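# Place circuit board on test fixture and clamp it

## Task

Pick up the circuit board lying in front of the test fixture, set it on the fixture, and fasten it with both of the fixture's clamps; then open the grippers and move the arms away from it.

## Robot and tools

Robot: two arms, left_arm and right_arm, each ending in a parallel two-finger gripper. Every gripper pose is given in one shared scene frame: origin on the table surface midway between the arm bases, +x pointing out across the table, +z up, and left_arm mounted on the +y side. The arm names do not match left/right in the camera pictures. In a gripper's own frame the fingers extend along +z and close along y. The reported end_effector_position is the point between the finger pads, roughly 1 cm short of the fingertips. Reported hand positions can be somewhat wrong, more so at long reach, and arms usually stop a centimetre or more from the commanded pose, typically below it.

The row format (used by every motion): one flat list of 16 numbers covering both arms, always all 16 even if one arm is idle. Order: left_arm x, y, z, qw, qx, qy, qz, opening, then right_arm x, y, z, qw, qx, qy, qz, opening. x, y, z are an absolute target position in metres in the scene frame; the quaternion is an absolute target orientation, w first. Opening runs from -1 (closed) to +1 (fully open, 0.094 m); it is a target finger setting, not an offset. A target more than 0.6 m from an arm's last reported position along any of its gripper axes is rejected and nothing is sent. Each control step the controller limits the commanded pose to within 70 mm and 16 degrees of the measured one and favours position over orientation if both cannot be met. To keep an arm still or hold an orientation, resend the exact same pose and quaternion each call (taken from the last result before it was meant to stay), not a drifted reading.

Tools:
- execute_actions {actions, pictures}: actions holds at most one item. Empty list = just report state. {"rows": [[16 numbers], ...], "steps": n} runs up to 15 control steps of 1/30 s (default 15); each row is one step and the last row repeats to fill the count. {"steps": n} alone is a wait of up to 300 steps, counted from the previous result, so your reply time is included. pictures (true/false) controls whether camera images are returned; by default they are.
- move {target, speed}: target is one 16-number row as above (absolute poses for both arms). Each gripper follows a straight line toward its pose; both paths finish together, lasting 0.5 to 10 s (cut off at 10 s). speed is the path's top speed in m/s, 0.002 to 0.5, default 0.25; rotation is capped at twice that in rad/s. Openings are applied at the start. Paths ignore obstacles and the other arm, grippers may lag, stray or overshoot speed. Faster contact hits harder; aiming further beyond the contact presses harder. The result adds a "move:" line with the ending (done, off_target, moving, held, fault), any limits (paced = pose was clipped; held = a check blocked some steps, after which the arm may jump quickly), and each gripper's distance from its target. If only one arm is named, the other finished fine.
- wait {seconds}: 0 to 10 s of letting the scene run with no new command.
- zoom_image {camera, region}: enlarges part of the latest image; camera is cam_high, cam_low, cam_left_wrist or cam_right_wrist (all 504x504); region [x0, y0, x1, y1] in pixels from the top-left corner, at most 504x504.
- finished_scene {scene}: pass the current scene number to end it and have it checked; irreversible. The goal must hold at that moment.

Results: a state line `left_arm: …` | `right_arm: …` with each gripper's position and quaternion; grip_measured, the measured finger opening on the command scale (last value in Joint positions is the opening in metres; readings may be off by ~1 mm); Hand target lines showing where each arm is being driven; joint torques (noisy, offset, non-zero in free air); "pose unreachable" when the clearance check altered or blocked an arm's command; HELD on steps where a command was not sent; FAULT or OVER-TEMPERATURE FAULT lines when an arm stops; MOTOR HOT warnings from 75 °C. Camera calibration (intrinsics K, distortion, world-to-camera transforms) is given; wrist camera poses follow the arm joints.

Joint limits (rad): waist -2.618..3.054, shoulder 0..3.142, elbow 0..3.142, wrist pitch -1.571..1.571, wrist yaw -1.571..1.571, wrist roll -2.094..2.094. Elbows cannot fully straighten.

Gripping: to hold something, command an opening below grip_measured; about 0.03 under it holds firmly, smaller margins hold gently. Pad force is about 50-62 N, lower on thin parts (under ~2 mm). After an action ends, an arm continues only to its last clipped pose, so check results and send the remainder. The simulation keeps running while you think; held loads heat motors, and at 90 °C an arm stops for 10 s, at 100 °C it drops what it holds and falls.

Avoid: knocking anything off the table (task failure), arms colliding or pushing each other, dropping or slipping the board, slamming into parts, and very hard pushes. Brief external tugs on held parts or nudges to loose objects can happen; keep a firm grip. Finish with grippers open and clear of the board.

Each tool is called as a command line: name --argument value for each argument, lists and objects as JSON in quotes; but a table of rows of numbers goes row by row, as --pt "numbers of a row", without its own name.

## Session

execute_actions --actions '[]'

Scene clock: 0.00 s of 5400.00 s.
left_arm: end_effector_position=(+0.4392, -0.1307, +0.2267) grip_measured=+1.000 end_effector_quat_wxyz=(+0.529, +0.566, +0.436, +0.458) | right_arm: end_effector_position=(+0.3644, -0.4874, +0.1283) grip_measured=+1.000 end_effector_quat_wxyz=(+0.235, +0.689, -0.598, +0.335)
Joint positions: left_arm=[-0.769  2.075  1.351  0.696 -0.752  1.609  0.094] | right_arm=[ 0.067  1.645  1.128 -0.709  0.786 -1.937  0.094]
Joint velocities: left_arm=[ 0.002  0.017  0.002 -0.007  0.051  0.066  0.   ] | right_arm=[ 0.002 -0.012  0.002 -0.051 -0.022 -0.022  0.   ]
Joint torques (N m, as the arm reports them, + toward a larger angle): no reading
Hand target (left_arm): +0.439, -0.131, +0.226; +0.527, +0.568, +0.437, +0.457
Hand target (right_arm): +0.364, -0.488, +0.132; +0.237, +0.688, -0.597, +0.337
camera_calibration (this result's frames):
cam_left_wrist: T_world_to_cam=[[0.0288721, 0.272577, -0.961701, 0.236002], [-0.171971, 0.949111, 0.263846, 0.183526], [0.984679, 0.157766, 0.0742781, -0.349173], [0, 0, 0, 1]] pos_world=[0.36857, -0.183428, 0.204476]
cam_right_wrist: T_world_to_cam=[[0.882566, 0.361797, -0.300301, -0.10437], [0.352553, -0.0866194, 0.931774, -0.262929], [0.311101, -0.928224, -0.204, -0.442343], [0, 0, 0, 1]] pos_world=[0.322423, -0.395608, 0.123411]

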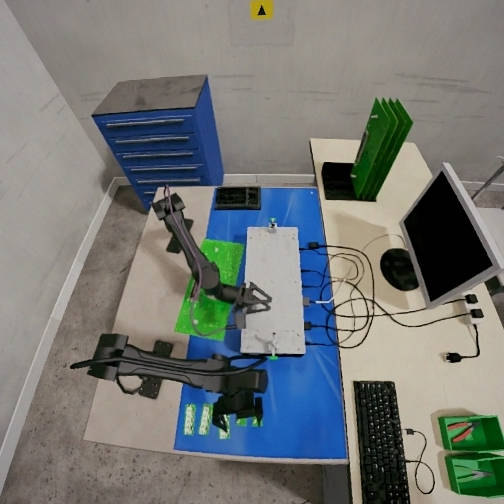

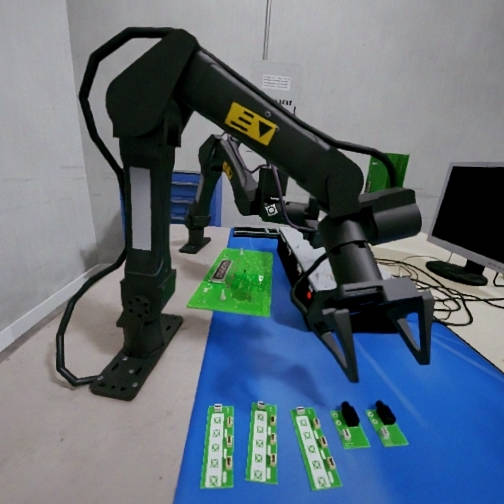

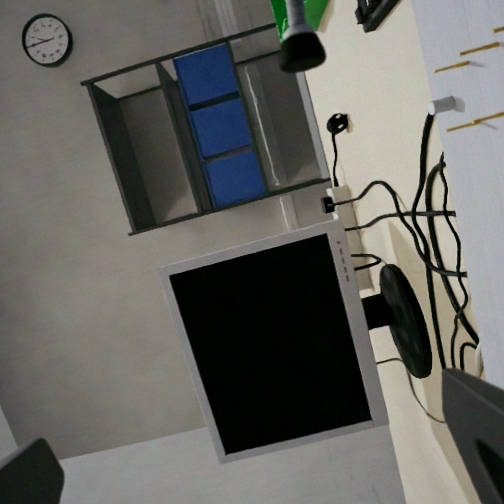

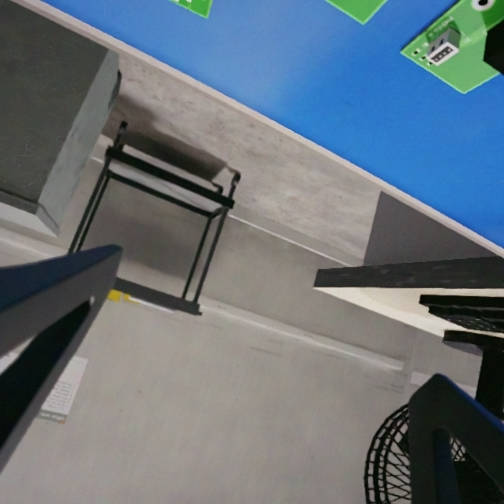

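move --target '[0.40,-0.1,0.32,0.4,0.6,0.55,0.4,1,0.33,-0.45,0.25,0.15,0.7,-0.65,0.2,1]' --speed 0.15

move --target '[0.27,0.1,0.27,0,0.707,0.707,0,1,0.25,-0.42,0.25,0,0.707,-0.707,0,1]' --speed 0.2

Scene clock: 6.57 s of 5400.00 s.
left_arm: end_effector_position=(+0.4010, -0.0987, +0.3268) grip_measured=+1.000 end_effector_quat_wxyz=(+0.414, +0.603, +0.551, +0.401) | right_arm: end_effector_position=(+0.3321, -0.4486, +0.2461) grip_measured=+1.000 end_effector_quat_wxyz=(+0.157, +0.714, -0.651, +0.204)
Joint positions: left_arm=[-0.82   1.927  1.914 -0.53  -0.867  1.169  0.094] | right_arm=[ 0.053  1.662  1.781 -1.538  0.501 -1.794  0.094]
Joint velocities: left_arm=[ 0.017 -0.017  0.002  0.022 -0.066 -0.051  0.   ] | right_arm=[-0.002 -0.007  0.002  0.022  0.037 -0.007  0.   ]
Joint torques (N m, as the arm reports them, + toward a larger angle): left_arm=[-0.46 -7.86  8.71  1.19 -0.37 -0.16] | right_arm=[-0.72 -5.57  8.46  0.58  0.25  0.09]
Hand target (left_arm): +0.401, -0.103, +0.320; +0.405, +0.607, +0.552, +0.403
Hand target (right_arm): +0.333, -0.450, +0.250; +0.154, +0.709, -0.658, +0.202
Off the commanded pose (left_arm): 0.007 m, 1 deg.
Off the commanded pose (right_arm): 0.005 m, 1 deg.
After step 90, 1.57 s passed at rest.
move: done
camera_calibration (this result's frames):
cam_left_wrist: T_world_to_cam=[[-0.314079, 0.265694, -0.911461, 0.445145], [-0.208305, 0.917364, 0.339194, 0.106987], [0.926263, 0.296395, -0.23278, -0.186619], [0, 0, 0, 1]] pos_world=[0.334955, -0.161105, 0.326001]
cam_right_wrist: T_world_to_cam=[[0.881344, 0.400049, -0.251381, -0.0490582], [0.410329, -0.384325, 0.826998, -0.484908], [0.234228, -0.832019, -0.502874, -0.22997], [0, 0, 0, 1]] pos_world=[0.296074, -0.358076, 0.273039]

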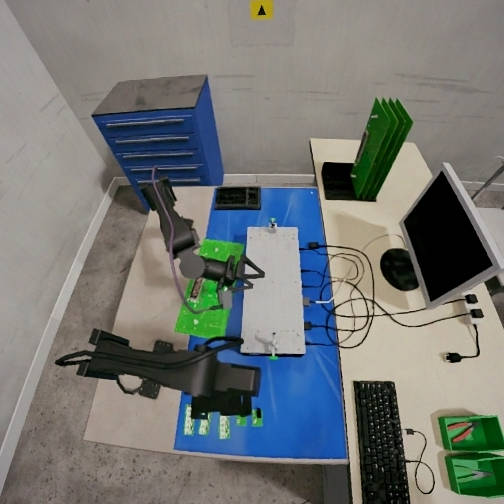

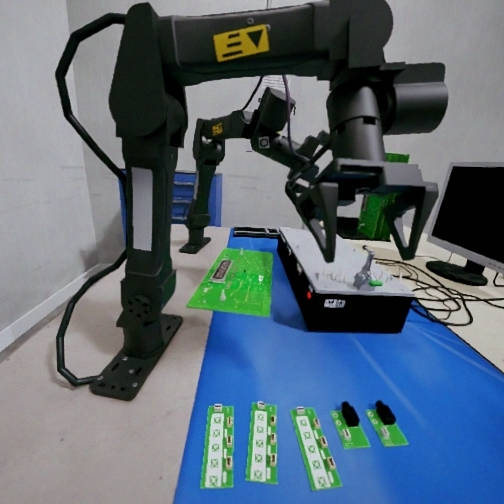

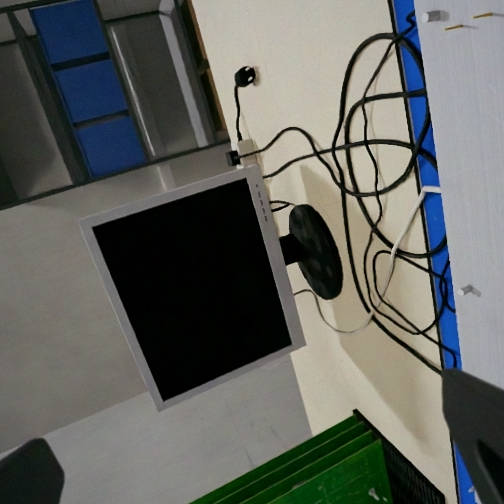

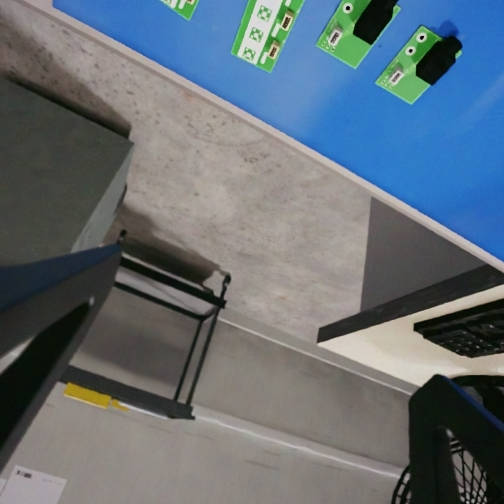

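Scene clock: 10.13 s of 5400.00 s.
left_arm: end_effector_position=(+0.2756, +0.0926, +0.2677) grip_measured=+1.000 end_effector_quat_wxyz=(+0.143, +0.703, +0.695, +0.035) | right_arm: end_effector_position=(+0.2589, -0.4237, +0.2513) grip_measured=+1.000 end_effector_quat_wxyz=(-0.045, +0.701, -0.702, +0.121)
Joint positions: left_arm=[-0.392  1.59   1.858 -1.543 -0.007  1.009  0.094] | right_arm=[-0.209  1.344  1.58  -1.548  0.019 -1.927  0.094]
Joint velocities: left_arm=[-0.002 -0.002 -0.002 -0.007  0.022 -0.007  0.   ] | right_arm=[ 0.007 -0.002  0.007 -0.037 -0.022 -0.066  0.   ]
Joint torques (N m, as the arm reports them, + toward a larger angle): left_arm=[ 0.87 -6.9   4.86  0.6   0.18  0.07] | right_arm=[-0.74 -5.16  4.33  0.79 -0.15 -0.06]
Hand target (left_arm): +0.268, +0.097, +0.269; +0.142, +0.704, +0.695, +0.029
Hand target (right_arm): +0.250, -0.420, +0.249; -0.048, +0.701, -0.703, +0.111
Off the commanded pose (left_arm): 0.010 m, 17 deg; orientation clipped at the last step of the last action.
Off the commanded pose (right_arm): 0.010 m, 15 deg.
joint sent to its limit (left arm) — the command would take joint 4 (wrist pitch) past its lower limit, so that joint was sent only as far as its limit.
joint sent to its limit (right arm) — the command would take joint 4 (wrist pitch) past its lower limit, so that joint was sent only as far as its limit.
move: off_target (left_arm, right_arm); limits=paced
camera_calibration (this result's frames):
cam_left_wrist: T_world_to_cam=[[-0.93974, 0.207321, -0.271857, 0.307683], [0.135319, 0.955774, 0.261121, -0.151924], [0.31397, 0.208599, -0.926234, 0.221635], [0, 0, 0, 1]] pos_world=[0.240113, 0.0351827, 0.328602]
cam_right_wrist: T_world_to_cam=[[0.910095, 0.40799, 0.0726, -0.0786755], [0.266006, -0.709498, 0.652574, -0.506171], [0.317753, -0.574593, -0.754239, -0.038919], [0, 0, 0, 1]] pos_world=[0.218614, -0.349392, 0.306672]

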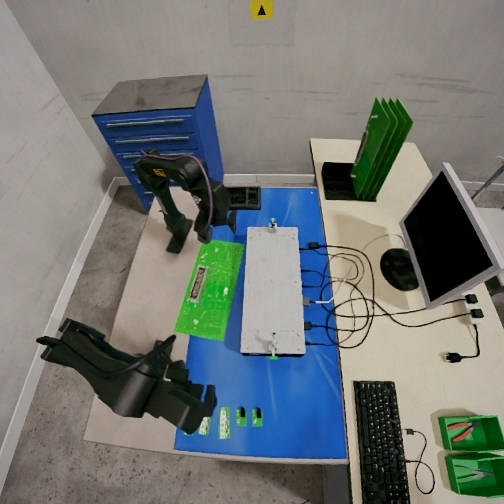

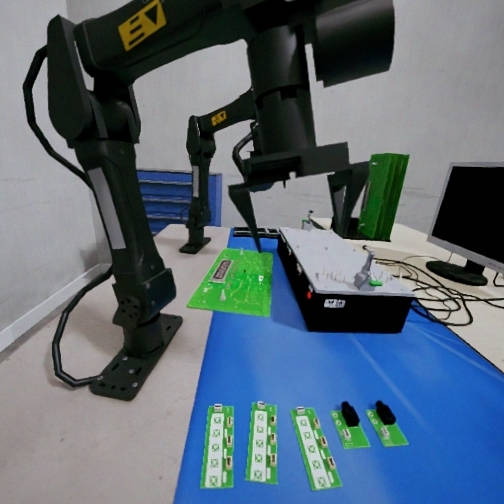

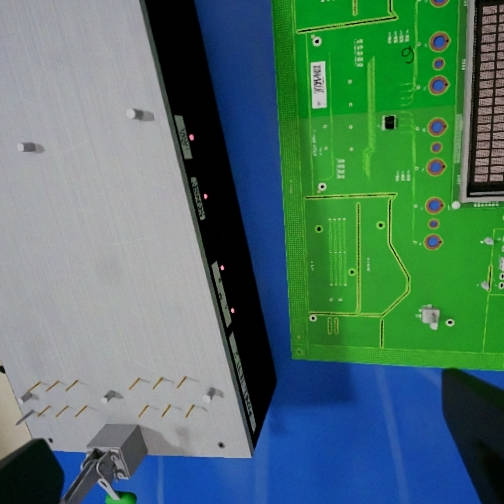

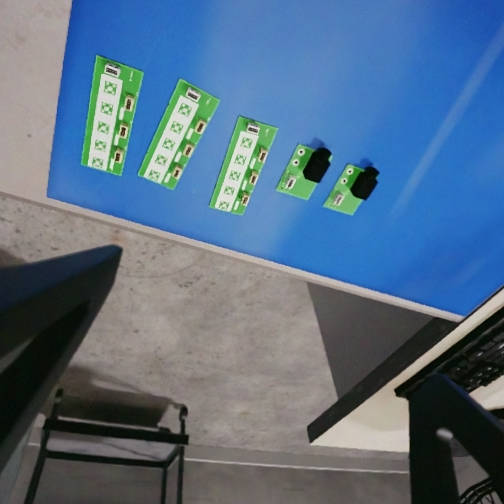

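zoom_image --camera "cam_high" --region '[160,200,320,370]'

Region (160, 200, 320, 370) of cam_high's 504x504 image, scaled by 2.965, with more detail than that image has; it fills the left 474 columns of this view, and the rest is white.

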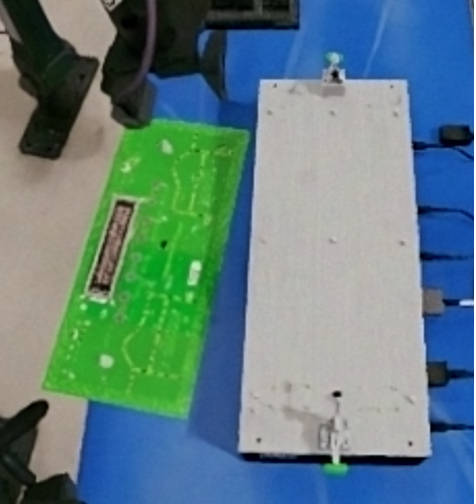

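move --target '[0.178,-0.005,0.10,0,0.76,0.649,0,0.3,0.2,-0.42,0.25,-0.05,0.70,-0.70,0.11,1]' --speed 0.15

Scene clock: 32.90 s of 5400.00 s.
left_arm: end_effector_position=(+0.1818, -0.0053, +0.1060) grip_measured=+0.302 end_effector_quat_wxyz=(+0.011, +0.763, +0.646, +0.002) | right_arm: end_effector_position=(+0.2077, -0.4244, +0.2545) grip_measured=+1.000 end_effector_quat_wxyz=(-0.058, +0.696, -0.698, +0.157)
Joint positions: left_arm=[-0.82   1.739  1.401 -1.213 -0.007  0.734  0.061] | right_arm=[-0.331  1.121  1.435 -1.549 -0.015 -2.043  0.094]
Joint velocities: left_arm=[ 0.022  0.002  0.012 -0.007 -0.022  0.051 -0.   ] | right_arm=[ 0.022 -0.007  0.002  0.007 -0.007 -0.022  0.   ]
Joint torques (N m, as the arm reports them, + toward a larger angle): left_arm=[-0.3  -6.13  5.72  0.24  0.16 -0.1 ] | right_arm=[-0.73 -2.94  4.16  0.93 -0.17 -0.06]
Hand target (left_arm): +0.178, -0.006, +0.099; +0.002, +0.761, +0.648, -0.002
Hand target (right_arm): +0.200, -0.420, +0.250; -0.061, +0.697, -0.699, +0.147
Off the commanded pose (left_arm): 0.007 m, 1 deg.
Off the commanded pose (right_arm): 0.010 m, 5 deg.
joint sent to its limit (right arm) — the command would take joint 4 (wrist pitch) past its lower limit, so that joint was sent only as far as its limit.
After step 90, 17.83 s passed at rest.
move: off_target (right_arm)
camera_calibration (this result's frames):
cam_left_wrist: T_world_to_cam=[[-0.927047, 0.374646, -0.0149654, 0.167218], [0.3452, 0.868401, 0.355972, -0.0521543], [0.14636, 0.324837, -0.934377, 0.153684], [0, 0, 0, 1]] pos_world=[0.150529, -0.0672787, 0.164666]
cam_right_wrist: T_world_to_cam=[[0.903822, 0.409849, 0.123004, -0.04274], [0.217917, -0.688239, 0.691982, -0.486153], [0.368264, -0.598624, -0.711359, -0.0521743], [0, 0, 0, 1]] pos_world=[0.163784, -0.348305, 0.304551]

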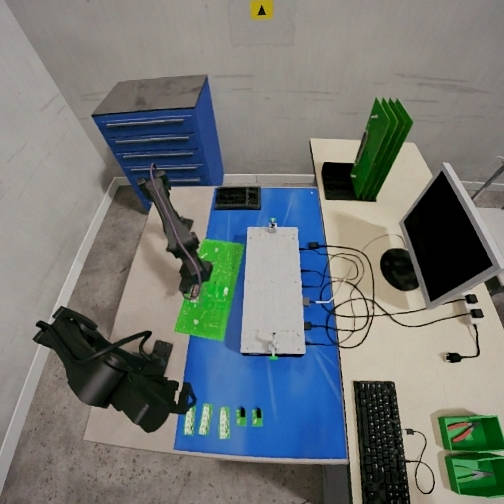

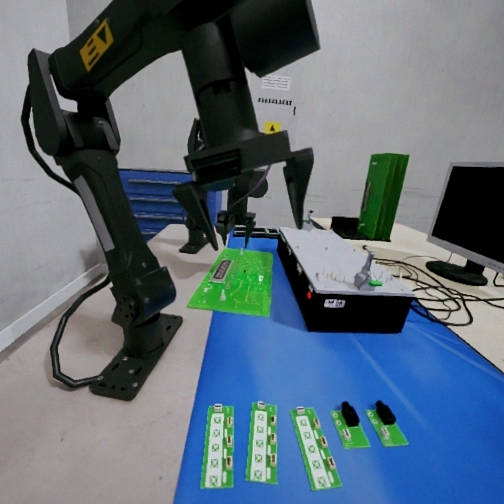

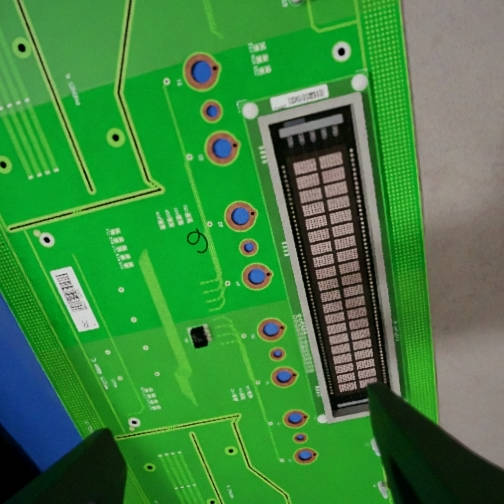

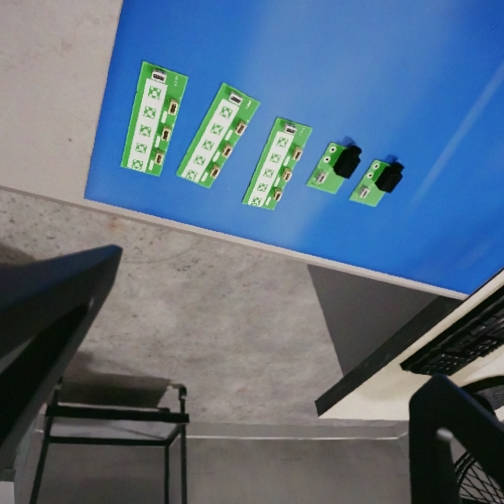

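move --target '[0.139,-0.005,0.05,0,0.76,0.649,0,0.3,0.2,-0.42,0.25,-0.05,0.70,-0.70,0.11,1]' --speed 0.06

Scene clock: 46.87 s of 5400.00 s.
left_arm: end_effector_position=(+0.1424, -0.0054, +0.0491) grip_measured=+0.302 end_effector_quat_wxyz=(-0.003, +0.761, +0.648, +0.004) | right_arm: end_effector_position=(+0.2077, -0.4243, +0.2545) grip_measured=+1.000 end_effector_quat_wxyz=(-0.058, +0.697, -0.698, +0.157)
Joint positions: left_arm=[-0.931  1.739  1.17  -1.011 -0.007  0.617  0.061] | right_arm=[-0.331  1.121  1.435 -1.549 -0.015 -2.044  0.094]
Joint velocities: left_arm=[-0.012  0.002  0.007  0.007 -0.022 -0.066  0.001] | right_arm=[-0.012 -0.007 -0.002 -0.022  0.022 -0.007  0.   ]
Joint torques (N m, as the arm reports them, + toward a larger angle): left_arm=[-0.76 -7.75  5.06  0.17  0.08 -0.14] | right_arm=[-0.65 -2.77  4.09  0.93 -0.13 -0.04]
Hand target (left_arm): +0.139, -0.005, +0.050; +0.000, +0.760, +0.649, -0.000
Hand target (right_arm): +0.201, -0.420, +0.249; -0.060, +0.698, -0.699, +0.146
Off the commanded pose (left_arm): 0.003 m, 1 deg.
Off the commanded pose (right_arm): 0.010 m, 5 deg.
joint sent to its limit (right arm) — the command would take joint 4 (wrist pitch) past its lower limit, so that joint was sent only as far as its limit.
After step 90, 9.30 s passed at rest.
move: off_target (right_arm)
camera_calibration (this result's frames):
cam_left_wrist: T_world_to_cam=[[-0.92909, 0.369772, 0.0077148, 0.128945], [0.345887, 0.861313, 0.372158, -0.0191465], [0.130969, 0.348437, -0.928137, 0.108321], [0, 0, 0, 1]] pos_world=[0.112238, -0.0689325, 0.106668]
cam_right_wrist: T_world_to_cam=[[0.903184, 0.411281, 0.122906, -0.0420281], [0.219026, -0.687802, 0.692067, -0.486185], [0.369169, -0.598144, -0.711293, -0.05215], [0, 0, 0, 1]] pos_world=[0.163698, -0.348307, 0.304544]

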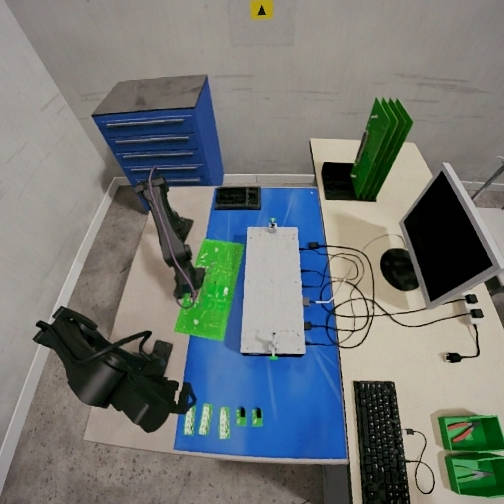

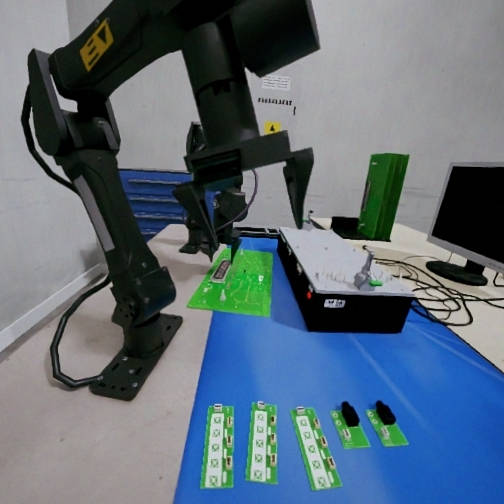

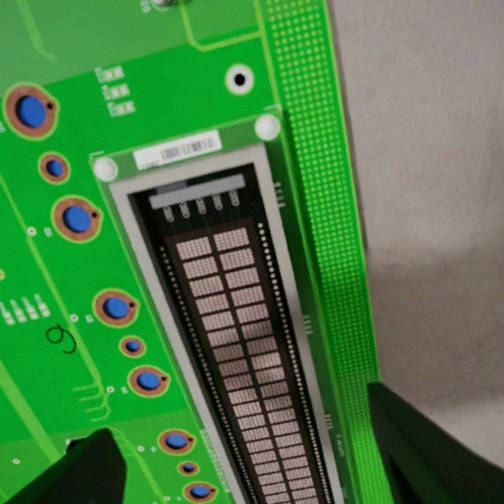

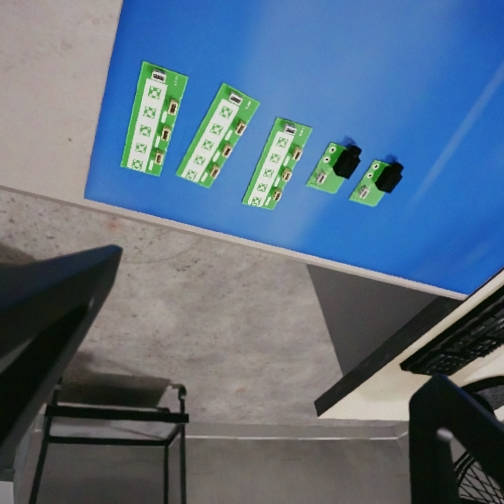

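move --target '[0.138,0.0,0.02,0,0.76,0.649,0,0.3,0.2,-0.42,0.25,-0.05,0.70,-0.70,0.11,1]' --speed 0.03

Scene clock: 56.80 s of 5400.00 s.
left_arm: end_effector_position=(+0.1409, -0.0024, +0.0263) grip_measured=+0.302 end_effector_quat_wxyz=(+0.008, +0.761, +0.649, +0.001) | right_arm: end_effector_position=(+0.2077, -0.4243, +0.2545) grip_measured=+1.000 end_effector_quat_wxyz=(-0.058, +0.697, -0.698, +0.157)
Joint positions: left_arm=[-0.931  1.739  1.073 -0.89  -0.007  0.616  0.061] | right_arm=[-0.331  1.121  1.435 -1.549 -0.015 -2.044  0.094]
Joint velocities: left_arm=[-0.007 -0.007 -0.012  0.022 -0.066  0.095 -0.   ] | right_arm=[-0.017 -0.012 -0.012 -0.022  0.007  0.081  0.   ]
Joint torques (N m, as the arm reports them, + toward a larger angle): left_arm=[-0.32 -5.91  4.91  0.22  0.12 -0.1 ] | right_arm=[-0.65 -2.76  4.09  0.93 -0.13 -0.04]
Hand target (left_arm): +0.138, +0.000, +0.020; +0.000, +0.760, +0.649, +0.000
Hand target (right_arm): +0.201, -0.420, +0.249; -0.060, +0.698, -0.699, +0.146
Off the commanded pose (left_arm): 0.007 m, 1 deg.
Off the commanded pose (right_arm): 0.010 m, 5 deg.
joint sent to its limit (right arm) — the command would take joint 4 (wrist pitch) past its lower limit, so that joint was sent only as far as its limit.
After step 90, 5.10 s passed at rest.
move: off_target (right_arm)
camera_calibration (this result's frames):
cam_left_wrist: T_world_to_cam=[[-0.929363, 0.369044, -0.00954949, 0.127176], [0.341477, 0.869196, 0.35762, -0.0116443], [0.140278, 0.329098, -0.933818, 0.0850382], [0, 0, 0, 1]] pos_world=[0.11024, -0.0647981, 0.0847889]
cam_right_wrist: T_world_to_cam=[[0.903184, 0.411281, 0.122906, -0.0420281], [0.219026, -0.687802, 0.692067, -0.486185], [0.369169, -0.598144, -0.711293, -0.05215], [0, 0, 0, 1]] pos_world=[0.163698, -0.348307, 0.304544]

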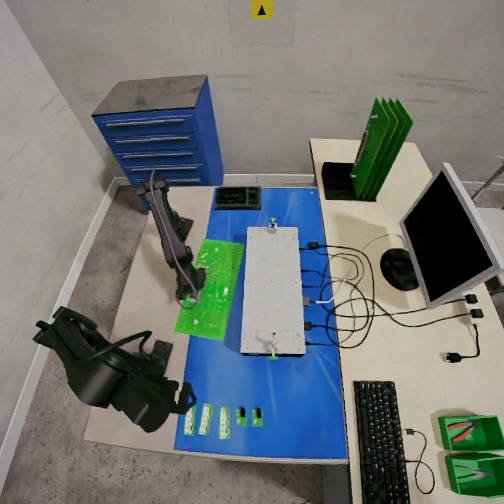

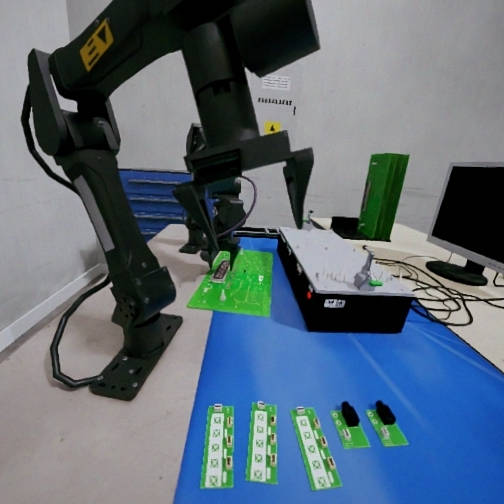

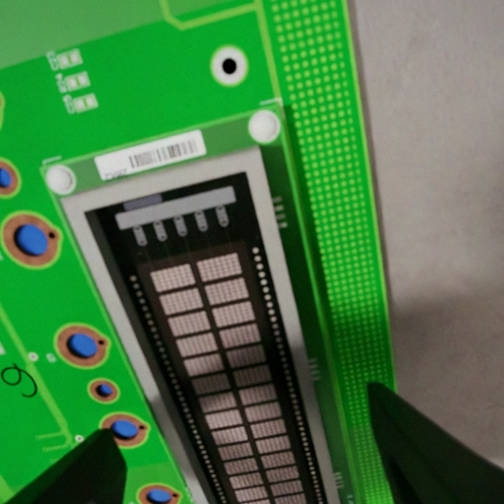

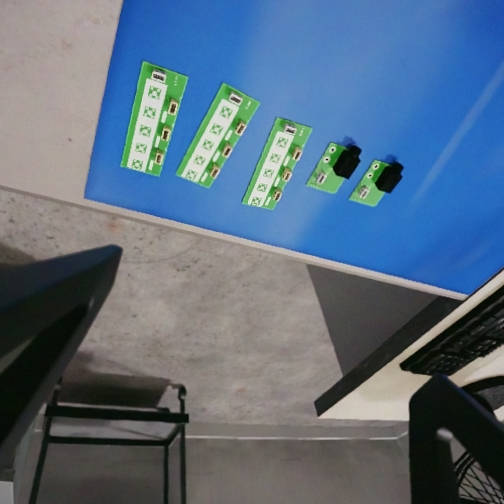

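Go lower until touch, then close.

move --target '[0.138,0.0,0.008,0,0.76,0.649,0,0.3,0.2,-0.42,0.25,-0.05,0.70,-0.70,0.11,1]' --speed 0.02

move --target '[0.138,0.0,0.012,0,0.76,0.649,0,-0.2,0.2,-0.42,0.25,-0.05,0.70,-0.70,0.11,1]' --speed 0.02

move --target '[0.14,0.0,0.22,0,0.76,0.649,0,-0.2,0.2,-0.42,0.25,-0.05,0.70,-0.70,0.11,1]' --speed 0.07

Scene clock: 66.33 s of 5400.00 s.
left_arm: end_effector_position=(+0.1424, -0.0054, +0.0205) grip_measured=+0.302 end_effector_quat_wxyz=(+0.020, +0.761, +0.649, -0.002) | right_arm: end_effector_position=(+0.2077, -0.4243, +0.2545) grip_measured=+1.000 end_effector_quat_wxyz=(-0.058, +0.697, -0.698, +0.157)
Joint positions: left_arm=[-0.931  1.739  1.047 -0.84  -0.007  0.616  0.061] | right_arm=[-0.331  1.121  1.435 -1.549 -0.015 -2.044  0.094]
Joint velocities: left_arm=[ 0.002 -0.002  0.002 -0.051  0.051 -0.007  0.   ] | right_arm=[-0.012  0.007  0.007 -0.037  0.007 -0.051  0.   ]
Joint torques (N m, as the arm reports them, + toward a larger angle): left_arm=[-0.13 -4.37  4.77  0.22  0.13 -0.05] | right_arm=[-0.63 -2.76  4.08  0.93 -0.13 -0.04]
Hand target (left_arm): +0.138, +0.000, +0.009; +0.000, +0.760, +0.649, -0.000
Hand target (right_arm): +0.201, -0.420, +0.249; -0.060, +0.698, -0.699, +0.146
Off the commanded pose (left_arm): 0.014 m, 2 deg.
Off the commanded pose (right_arm): 0.010 m, 5 deg.
joint sent to its limit (right arm) — the command would take joint 4 (wrist pitch) past its lower limit, so that joint was sent only as far as its limit.
After step 90, 3.90 s passed at rest.
move: off_target (left_arm, right_arm)
camera_calibration (this result's frames):
cam_left_wrist: T_world_to_cam=[[-0.929162, 0.368636, -0.0276484, 0.129898], [0.337705, 0.876861, 0.342156, -0.00661931], [0.150375, 0.308582, -0.939236, 0.0789836], [0, 0, 0, 1]] pos_world=[0.111055, -0.0664538, 0.0800406]
cam_right_wrist: T_world_to_cam=[[0.903184, 0.411281, 0.122906, -0.0420281], [0.219026, -0.687802, 0.692067, -0.486185], [0.369169, -0.598144, -0.711293, -0.05215], [0, 0, 0, 1]] pos_world=[0.163698, -0.348307, 0.304544]

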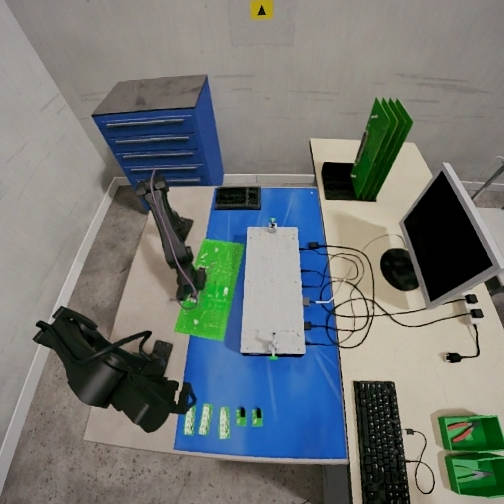

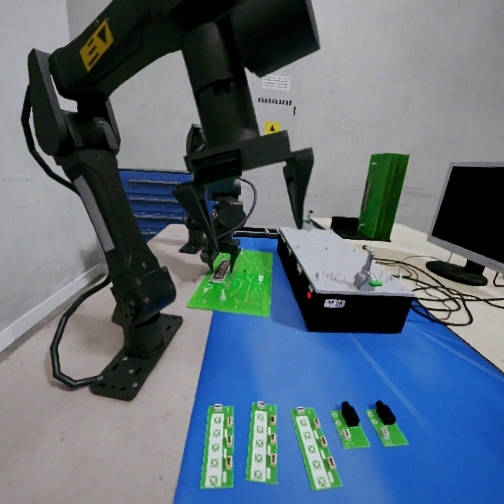

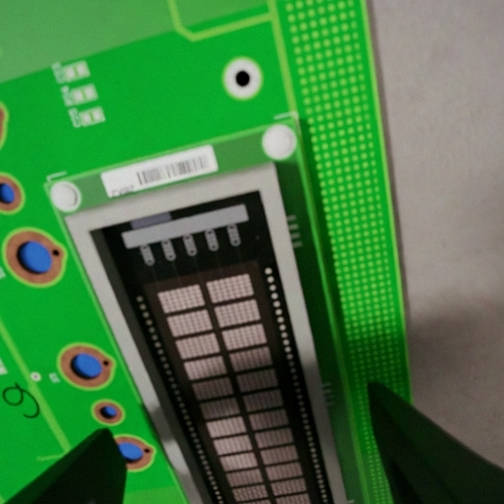

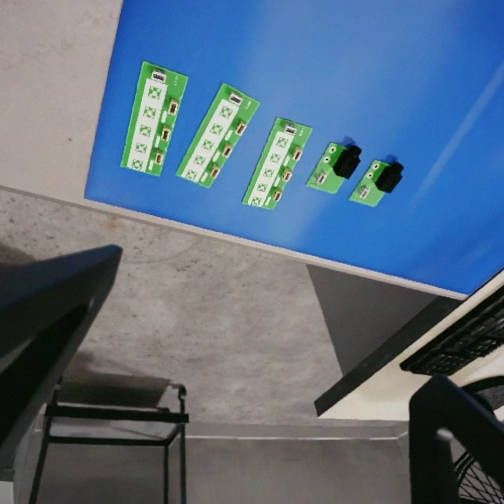

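Scene clock: 68.97 s of 5400.00 s.
left_arm: end_effector_position=(+0.1418, -0.0054, +0.0205) grip_measured=-0.181 end_effector_quat_wxyz=(+0.019, +0.760, +0.649, -0.003) | right_arm: end_effector_position=(+0.2077, -0.4243, +0.2545) grip_measured=+1.000 end_effector_quat_wxyz=(-0.058, +0.697, -0.698, +0.157)
Joint positions: left_arm=[-0.931  1.739  1.047 -0.841 -0.004  0.614  0.038] | right_arm=[-0.331  1.121  1.435 -1.549 -0.015 -2.044  0.094]
Joint velocities: left_arm=[ 0.012  0.012 -0.012  0.066 -0.081 -0.007 -0.   ] | right_arm=[-0.002 -0.002 -0.012 -0.022 -0.022  0.022  0.   ]
Joint torques (N m, as the arm reports them, + toward a larger angle): left_arm=[-0.09 -5.27  5.12  0.17  0.06 -0.02] | right_arm=[-0.65 -2.76  4.08  0.93 -0.13 -0.05]
Hand target (left_arm): +0.138, +0.000, +0.012; +0.000, +0.761, +0.649, -0.000
Hand target (right_arm): +0.201, -0.420, +0.249; -0.060, +0.698, -0.699, +0.146
Off the commanded pose (left_arm): 0.011 m, 2 deg.
Off the commanded pose (right_arm): 0.010 m, 5 deg.
joint sent to its limit (right arm) — the command would take joint 4 (wrist pitch) past its lower limit, so that joint was sent only as far as its limit.
move: off_target (left_arm, right_arm)
camera_calibration (this result's frames):
cam_left_wrist: T_world_to_cam=[[-0.9299, 0.366946, -0.0252498, 0.129484], [0.337076, 0.877652, 0.340745, -0.00628592], [0.147195, 0.308347, -0.939817, 0.0795253], [0, 0, 0, 1]] pos_world=[0.11082, -0.0665183, 0.0801506]
cam_right_wrist: T_world_to_cam=[[0.903184, 0.411281, 0.122906, -0.0420281], [0.219026, -0.687802, 0.692067, -0.486185], [0.369169, -0.598144, -0.711293, -0.05215], [0, 0, 0, 1]] pos_world=[0.163698, -0.348307, 0.304544]

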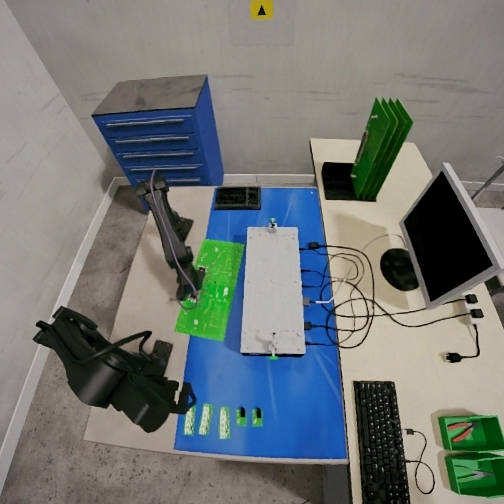

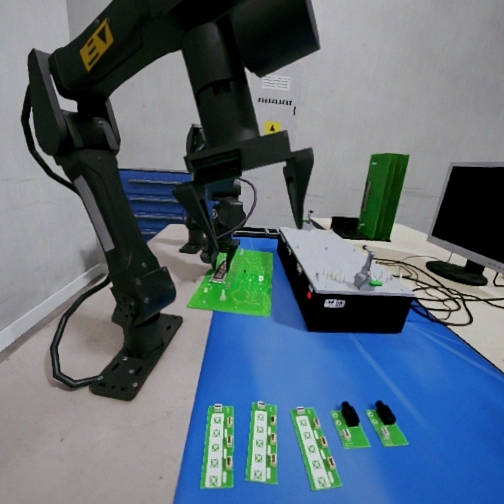

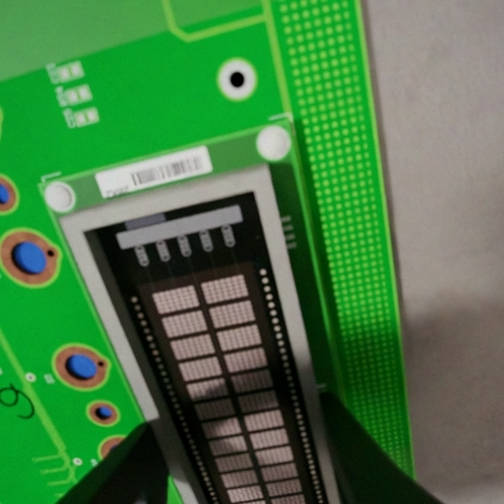

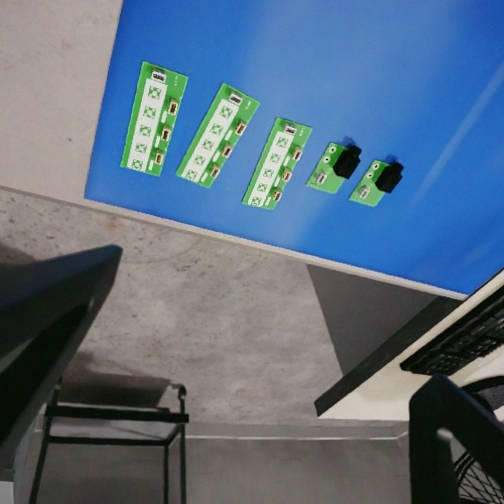

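Scene clock: 72.20 s of 5400.00 s.
left_arm: end_effector_position=(+0.1379, -0.0015, +0.2030) grip_measured=-0.181 end_effector_quat_wxyz=(+0.027, +0.760, +0.649, -0.010) | right_arm: end_effector_position=(+0.2077, -0.4243, +0.2545) grip_measured=+1.000 end_effector_quat_wxyz=(-0.058, +0.697, -0.698, +0.157)
Joint positions: left_arm=[-0.931  1.641  1.678 -1.551  0.006  0.614  0.038] | right_arm=[-0.331  1.121  1.435 -1.549 -0.015 -2.044  0.094]
Joint velocities: left_arm=[-0.032 -0.022 -0.017  0.022  0.022  0.037  0.   ] | right_arm=[-0.012  0.007 -0.007 -0.022  0.081  0.022  0.   ]
Joint torques (N m, as the arm reports them, + toward a larger angle): left_arm=[ 0.7  -7.95  8.01  0.19 -0.04  0.  ] | right_arm=[-0.64 -2.77  4.08  0.93 -0.13 -0.05]
Hand target (left_arm): +0.141, -0.002, +0.219; +0.054, +0.759, +0.649, -0.014
Hand target (right_arm): +0.201, -0.420, +0.249; -0.060, +0.698, -0.699, +0.146
Off the commanded pose (left_arm): 0.017 m, 3 deg.
Off the commanded pose (right_arm): 0.010 m, 5 deg.
joint sent to its limit (left arm) — the command would take joint 4 (wrist pitch) past its lower limit, so that joint was sent only as far as its limit.
joint sent to its limit (right arm) — the command would take joint 4 (wrist pitch) past its lower limit, so that joint was sent only as far as its limit.
move: off_target (left_arm, right_arm)
camera_calibration (this result's frames):
cam_left_wrist: T_world_to_cam=[[-0.929746, 0.366773, -0.0324173, 0.130439], [0.3377, 0.8845, 0.321899, -0.066876], [0.146737, 0.288337, -0.946219, 0.251757], [0, 0, 0, 1]] pos_world=[0.106917, -0.0612806, 0.263974]
cam_right_wrist: T_world_to_cam=[[0.903184, 0.411281, 0.122906, -0.0420281], [0.219026, -0.687802, 0.692067, -0.486185], [0.369169, -0.598144, -0.711293, -0.05215], [0, 0, 0, 1]] pos_world=[0.163698, -0.348307, 0.304544]

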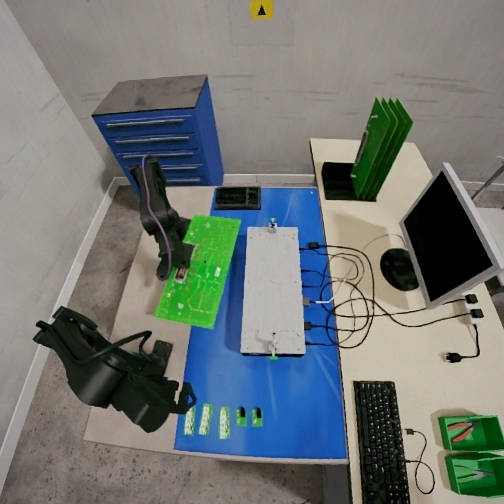

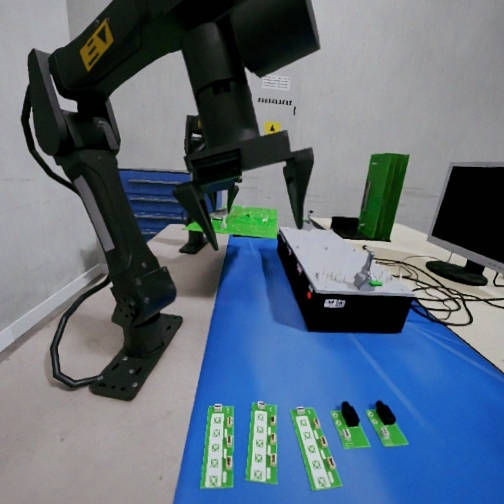

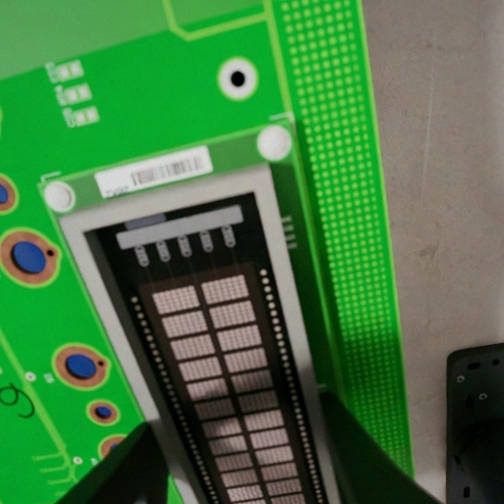

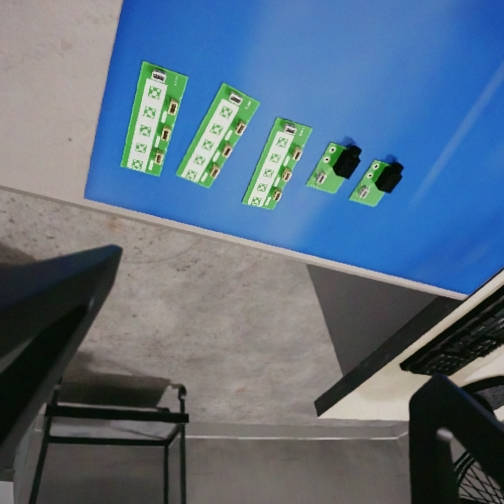

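move --target '[0.25,0.0,0.23,0,0.707,0.707,0,-0.2,0.2,-0.42,0.25,-0.05,0.70,-0.70,0.11,1]' --speed 0.08

move --target '[0.39,0.0,0.21,0,0.707,0.707,0,-0.2,0.2,-0.42,0.25,-0.05,0.70,-0.70,0.11,1]' --speed 0.06

Scene clock: 87.87 s of 5400.00 s.
left_arm: end_effector_position=(+0.2435, +0.0040, +0.2214) grip_measured=-0.182 end_effector_quat_wxyz=(+0.072, +0.702, +0.709, -0.011) | right_arm: end_effector_position=(+0.2077, -0.4243, +0.2545) grip_measured=+1.000 end_effector_quat_wxyz=(-0.058, +0.697, -0.698, +0.157)
Joint positions: left_arm=[-0.645  1.798  1.928 -1.555  0.015  0.732  0.038] | right_arm=[-0.331  1.121  1.435 -1.549 -0.015 -2.044  0.094]
Joint velocities: left_arm=[ 0.017 -0.007  0.017  0.007  0.11   0.066  0.001] | right_arm=[-0.002 -0.022  0.022 -0.022 -0.081 -0.007  0.   ]
Joint torques (N m, as the arm reports them, + toward a larger angle): left_arm=[ 0.58 -6.86  8.49  0.36 -0.15  0.09] | right_arm=[-0.64 -2.76  4.08  0.93 -0.13 -0.05]
Hand target (left_arm): +0.250, +0.002, +0.230; +0.088, +0.703, +0.705, -0.005
Hand target (right_arm): +0.201, -0.420, +0.249; -0.060, +0.698, -0.699, +0.146
Off the commanded pose (left_arm): 0.012 m, 8 deg.
Off the commanded pose (right_arm): 0.010 m, 5 deg.
joint sent to its limit (left arm) — the command would take joint 4 (wrist pitch) past its lower limit, so that joint was sent only as far as its limit.
joint sent to its limit (right arm) — the command would take joint 4 (wrist pitch) past its lower limit, so that joint was sent only as far as its limit.
After step 150, 8.93 s passed at rest.
move: off_target (left_arm, right_arm)
camera_calibration (this result's frames):
cam_left_wrist: T_world_to_cam=[[-0.973828, 0.20208, -0.104036, 0.254417], [0.168216, 0.948616, 0.268013, -0.0603686], [0.15285, 0.243498, -0.957781, 0.253333], [0, 0, 0, 1]] pos_world=[0.219191, -0.055832, 0.285286]
cam_right_wrist: T_world_to_cam=[[0.903184, 0.411281, 0.122906, -0.0420281], [0.219026, -0.687802, 0.692067, -0.486185], [0.369169, -0.598144, -0.711293, -0.05215], [0, 0, 0, 1]] pos_world=[0.163698, -0.348307, 0.304544]

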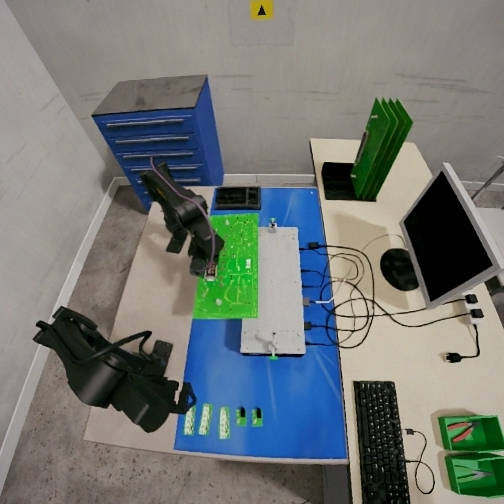

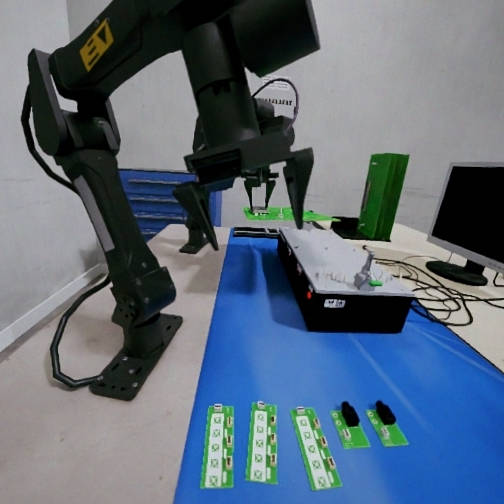

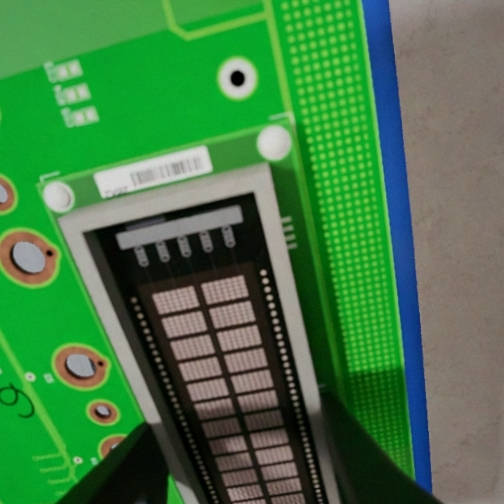

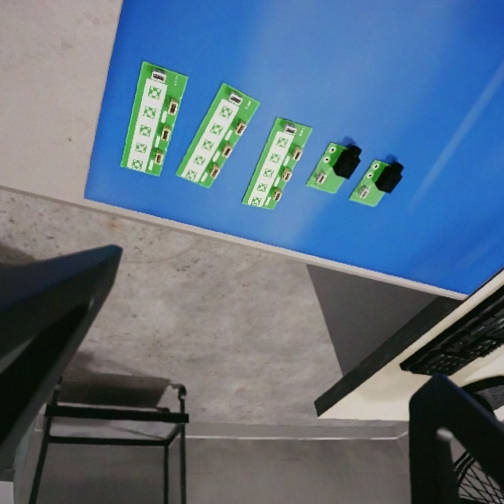

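Scene clock: 90.73 s of 5400.00 s.
left_arm: end_effector_position=(+0.3623, -0.0229, +0.2055) grip_measured=-0.181 end_effector_quat_wxyz=(+0.119, +0.624, +0.767, -0.091) | right_arm: end_effector_position=(+0.2077, -0.4243, +0.2545) grip_measured=+1.000 end_effector_quat_wxyz=(-0.058, +0.697, -0.698, +0.157)
Joint positions: left_arm=[-0.421  2.186  2.397 -1.555  0.2    0.74   0.038] | right_arm=[-0.331  1.121  1.435 -1.549 -0.015 -2.044  0.094]
Joint velocities: left_arm=[ 0.002  0.002  0.007 -0.022  0.066 -0.007 -0.   ] | right_arm=[ 0.007 -0.002  0.012 -0.022  0.022 -0.051  0.   ]
Joint torques (N m, as the arm reports them, + toward a larger angle): left_arm=[ 3.62 -9.53  8.79  0.45 -1.09  1.59] | right_arm=[-0.64 -2.76  4.09  0.93 -0.13 -0.04]
Hand target (left_arm): +0.388, +0.003, +0.211; +0.135, +0.669, +0.730, -0.022
Hand target (right_arm): +0.201, -0.420, +0.249; -0.060, +0.698, -0.699, +0.146
Off the commanded pose (left_arm): 0.036 m, 21 deg; orientation clipped at the last step of the last action.
Off the commanded pose (right_arm): 0.010 m, 5 deg.
joint sent to its limit (left arm) — the command would take joint 4 (wrist pitch) past its lower limit, so that joint was sent only as far as its limit.
joint sent to its limit (right arm) — the command would take joint 4 (wrist pitch) past its lower limit, so that joint was sent only as far as its limit.
move: off_target (left_arm, right_arm); limits=paced
camera_calibration (this result's frames):
cam_left_wrist: T_world_to_cam=[[-0.997692, 0.00569773, -0.0676694, 0.370555], [0.000425294, 0.996979, 0.0776746, 0.0504661], [0.0679076, 0.0774665, -0.99468, 0.261033], [0, 0, 0, 1]] pos_world=[0.351952, -0.0726463, 0.2808]
cam_right_wrist: T_world_to_cam=[[0.903184, 0.411281, 0.122906, -0.0420281], [0.219026, -0.687802, 0.692067, -0.486185], [0.369169, -0.598144, -0.711293, -0.05215], [0, 0, 0, 1]] pos_world=[0.163698, -0.348307, 0.304544]

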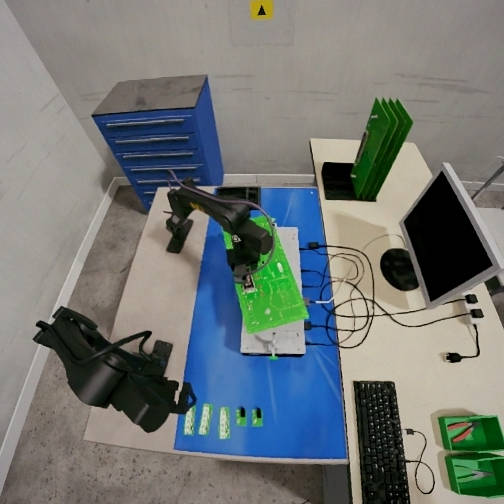

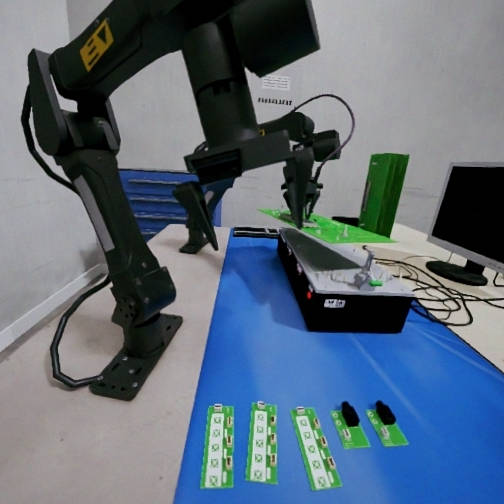

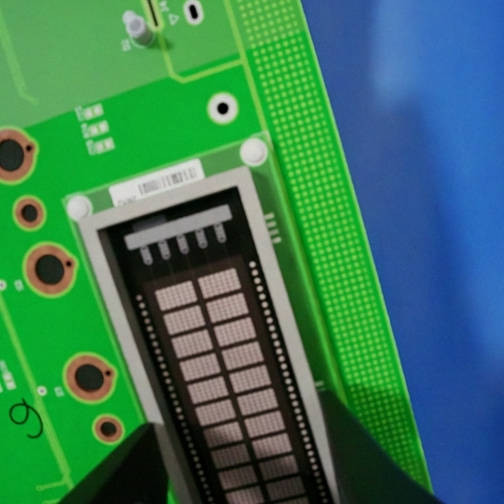

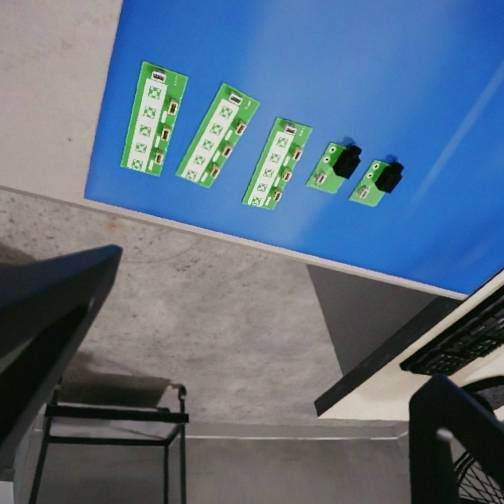

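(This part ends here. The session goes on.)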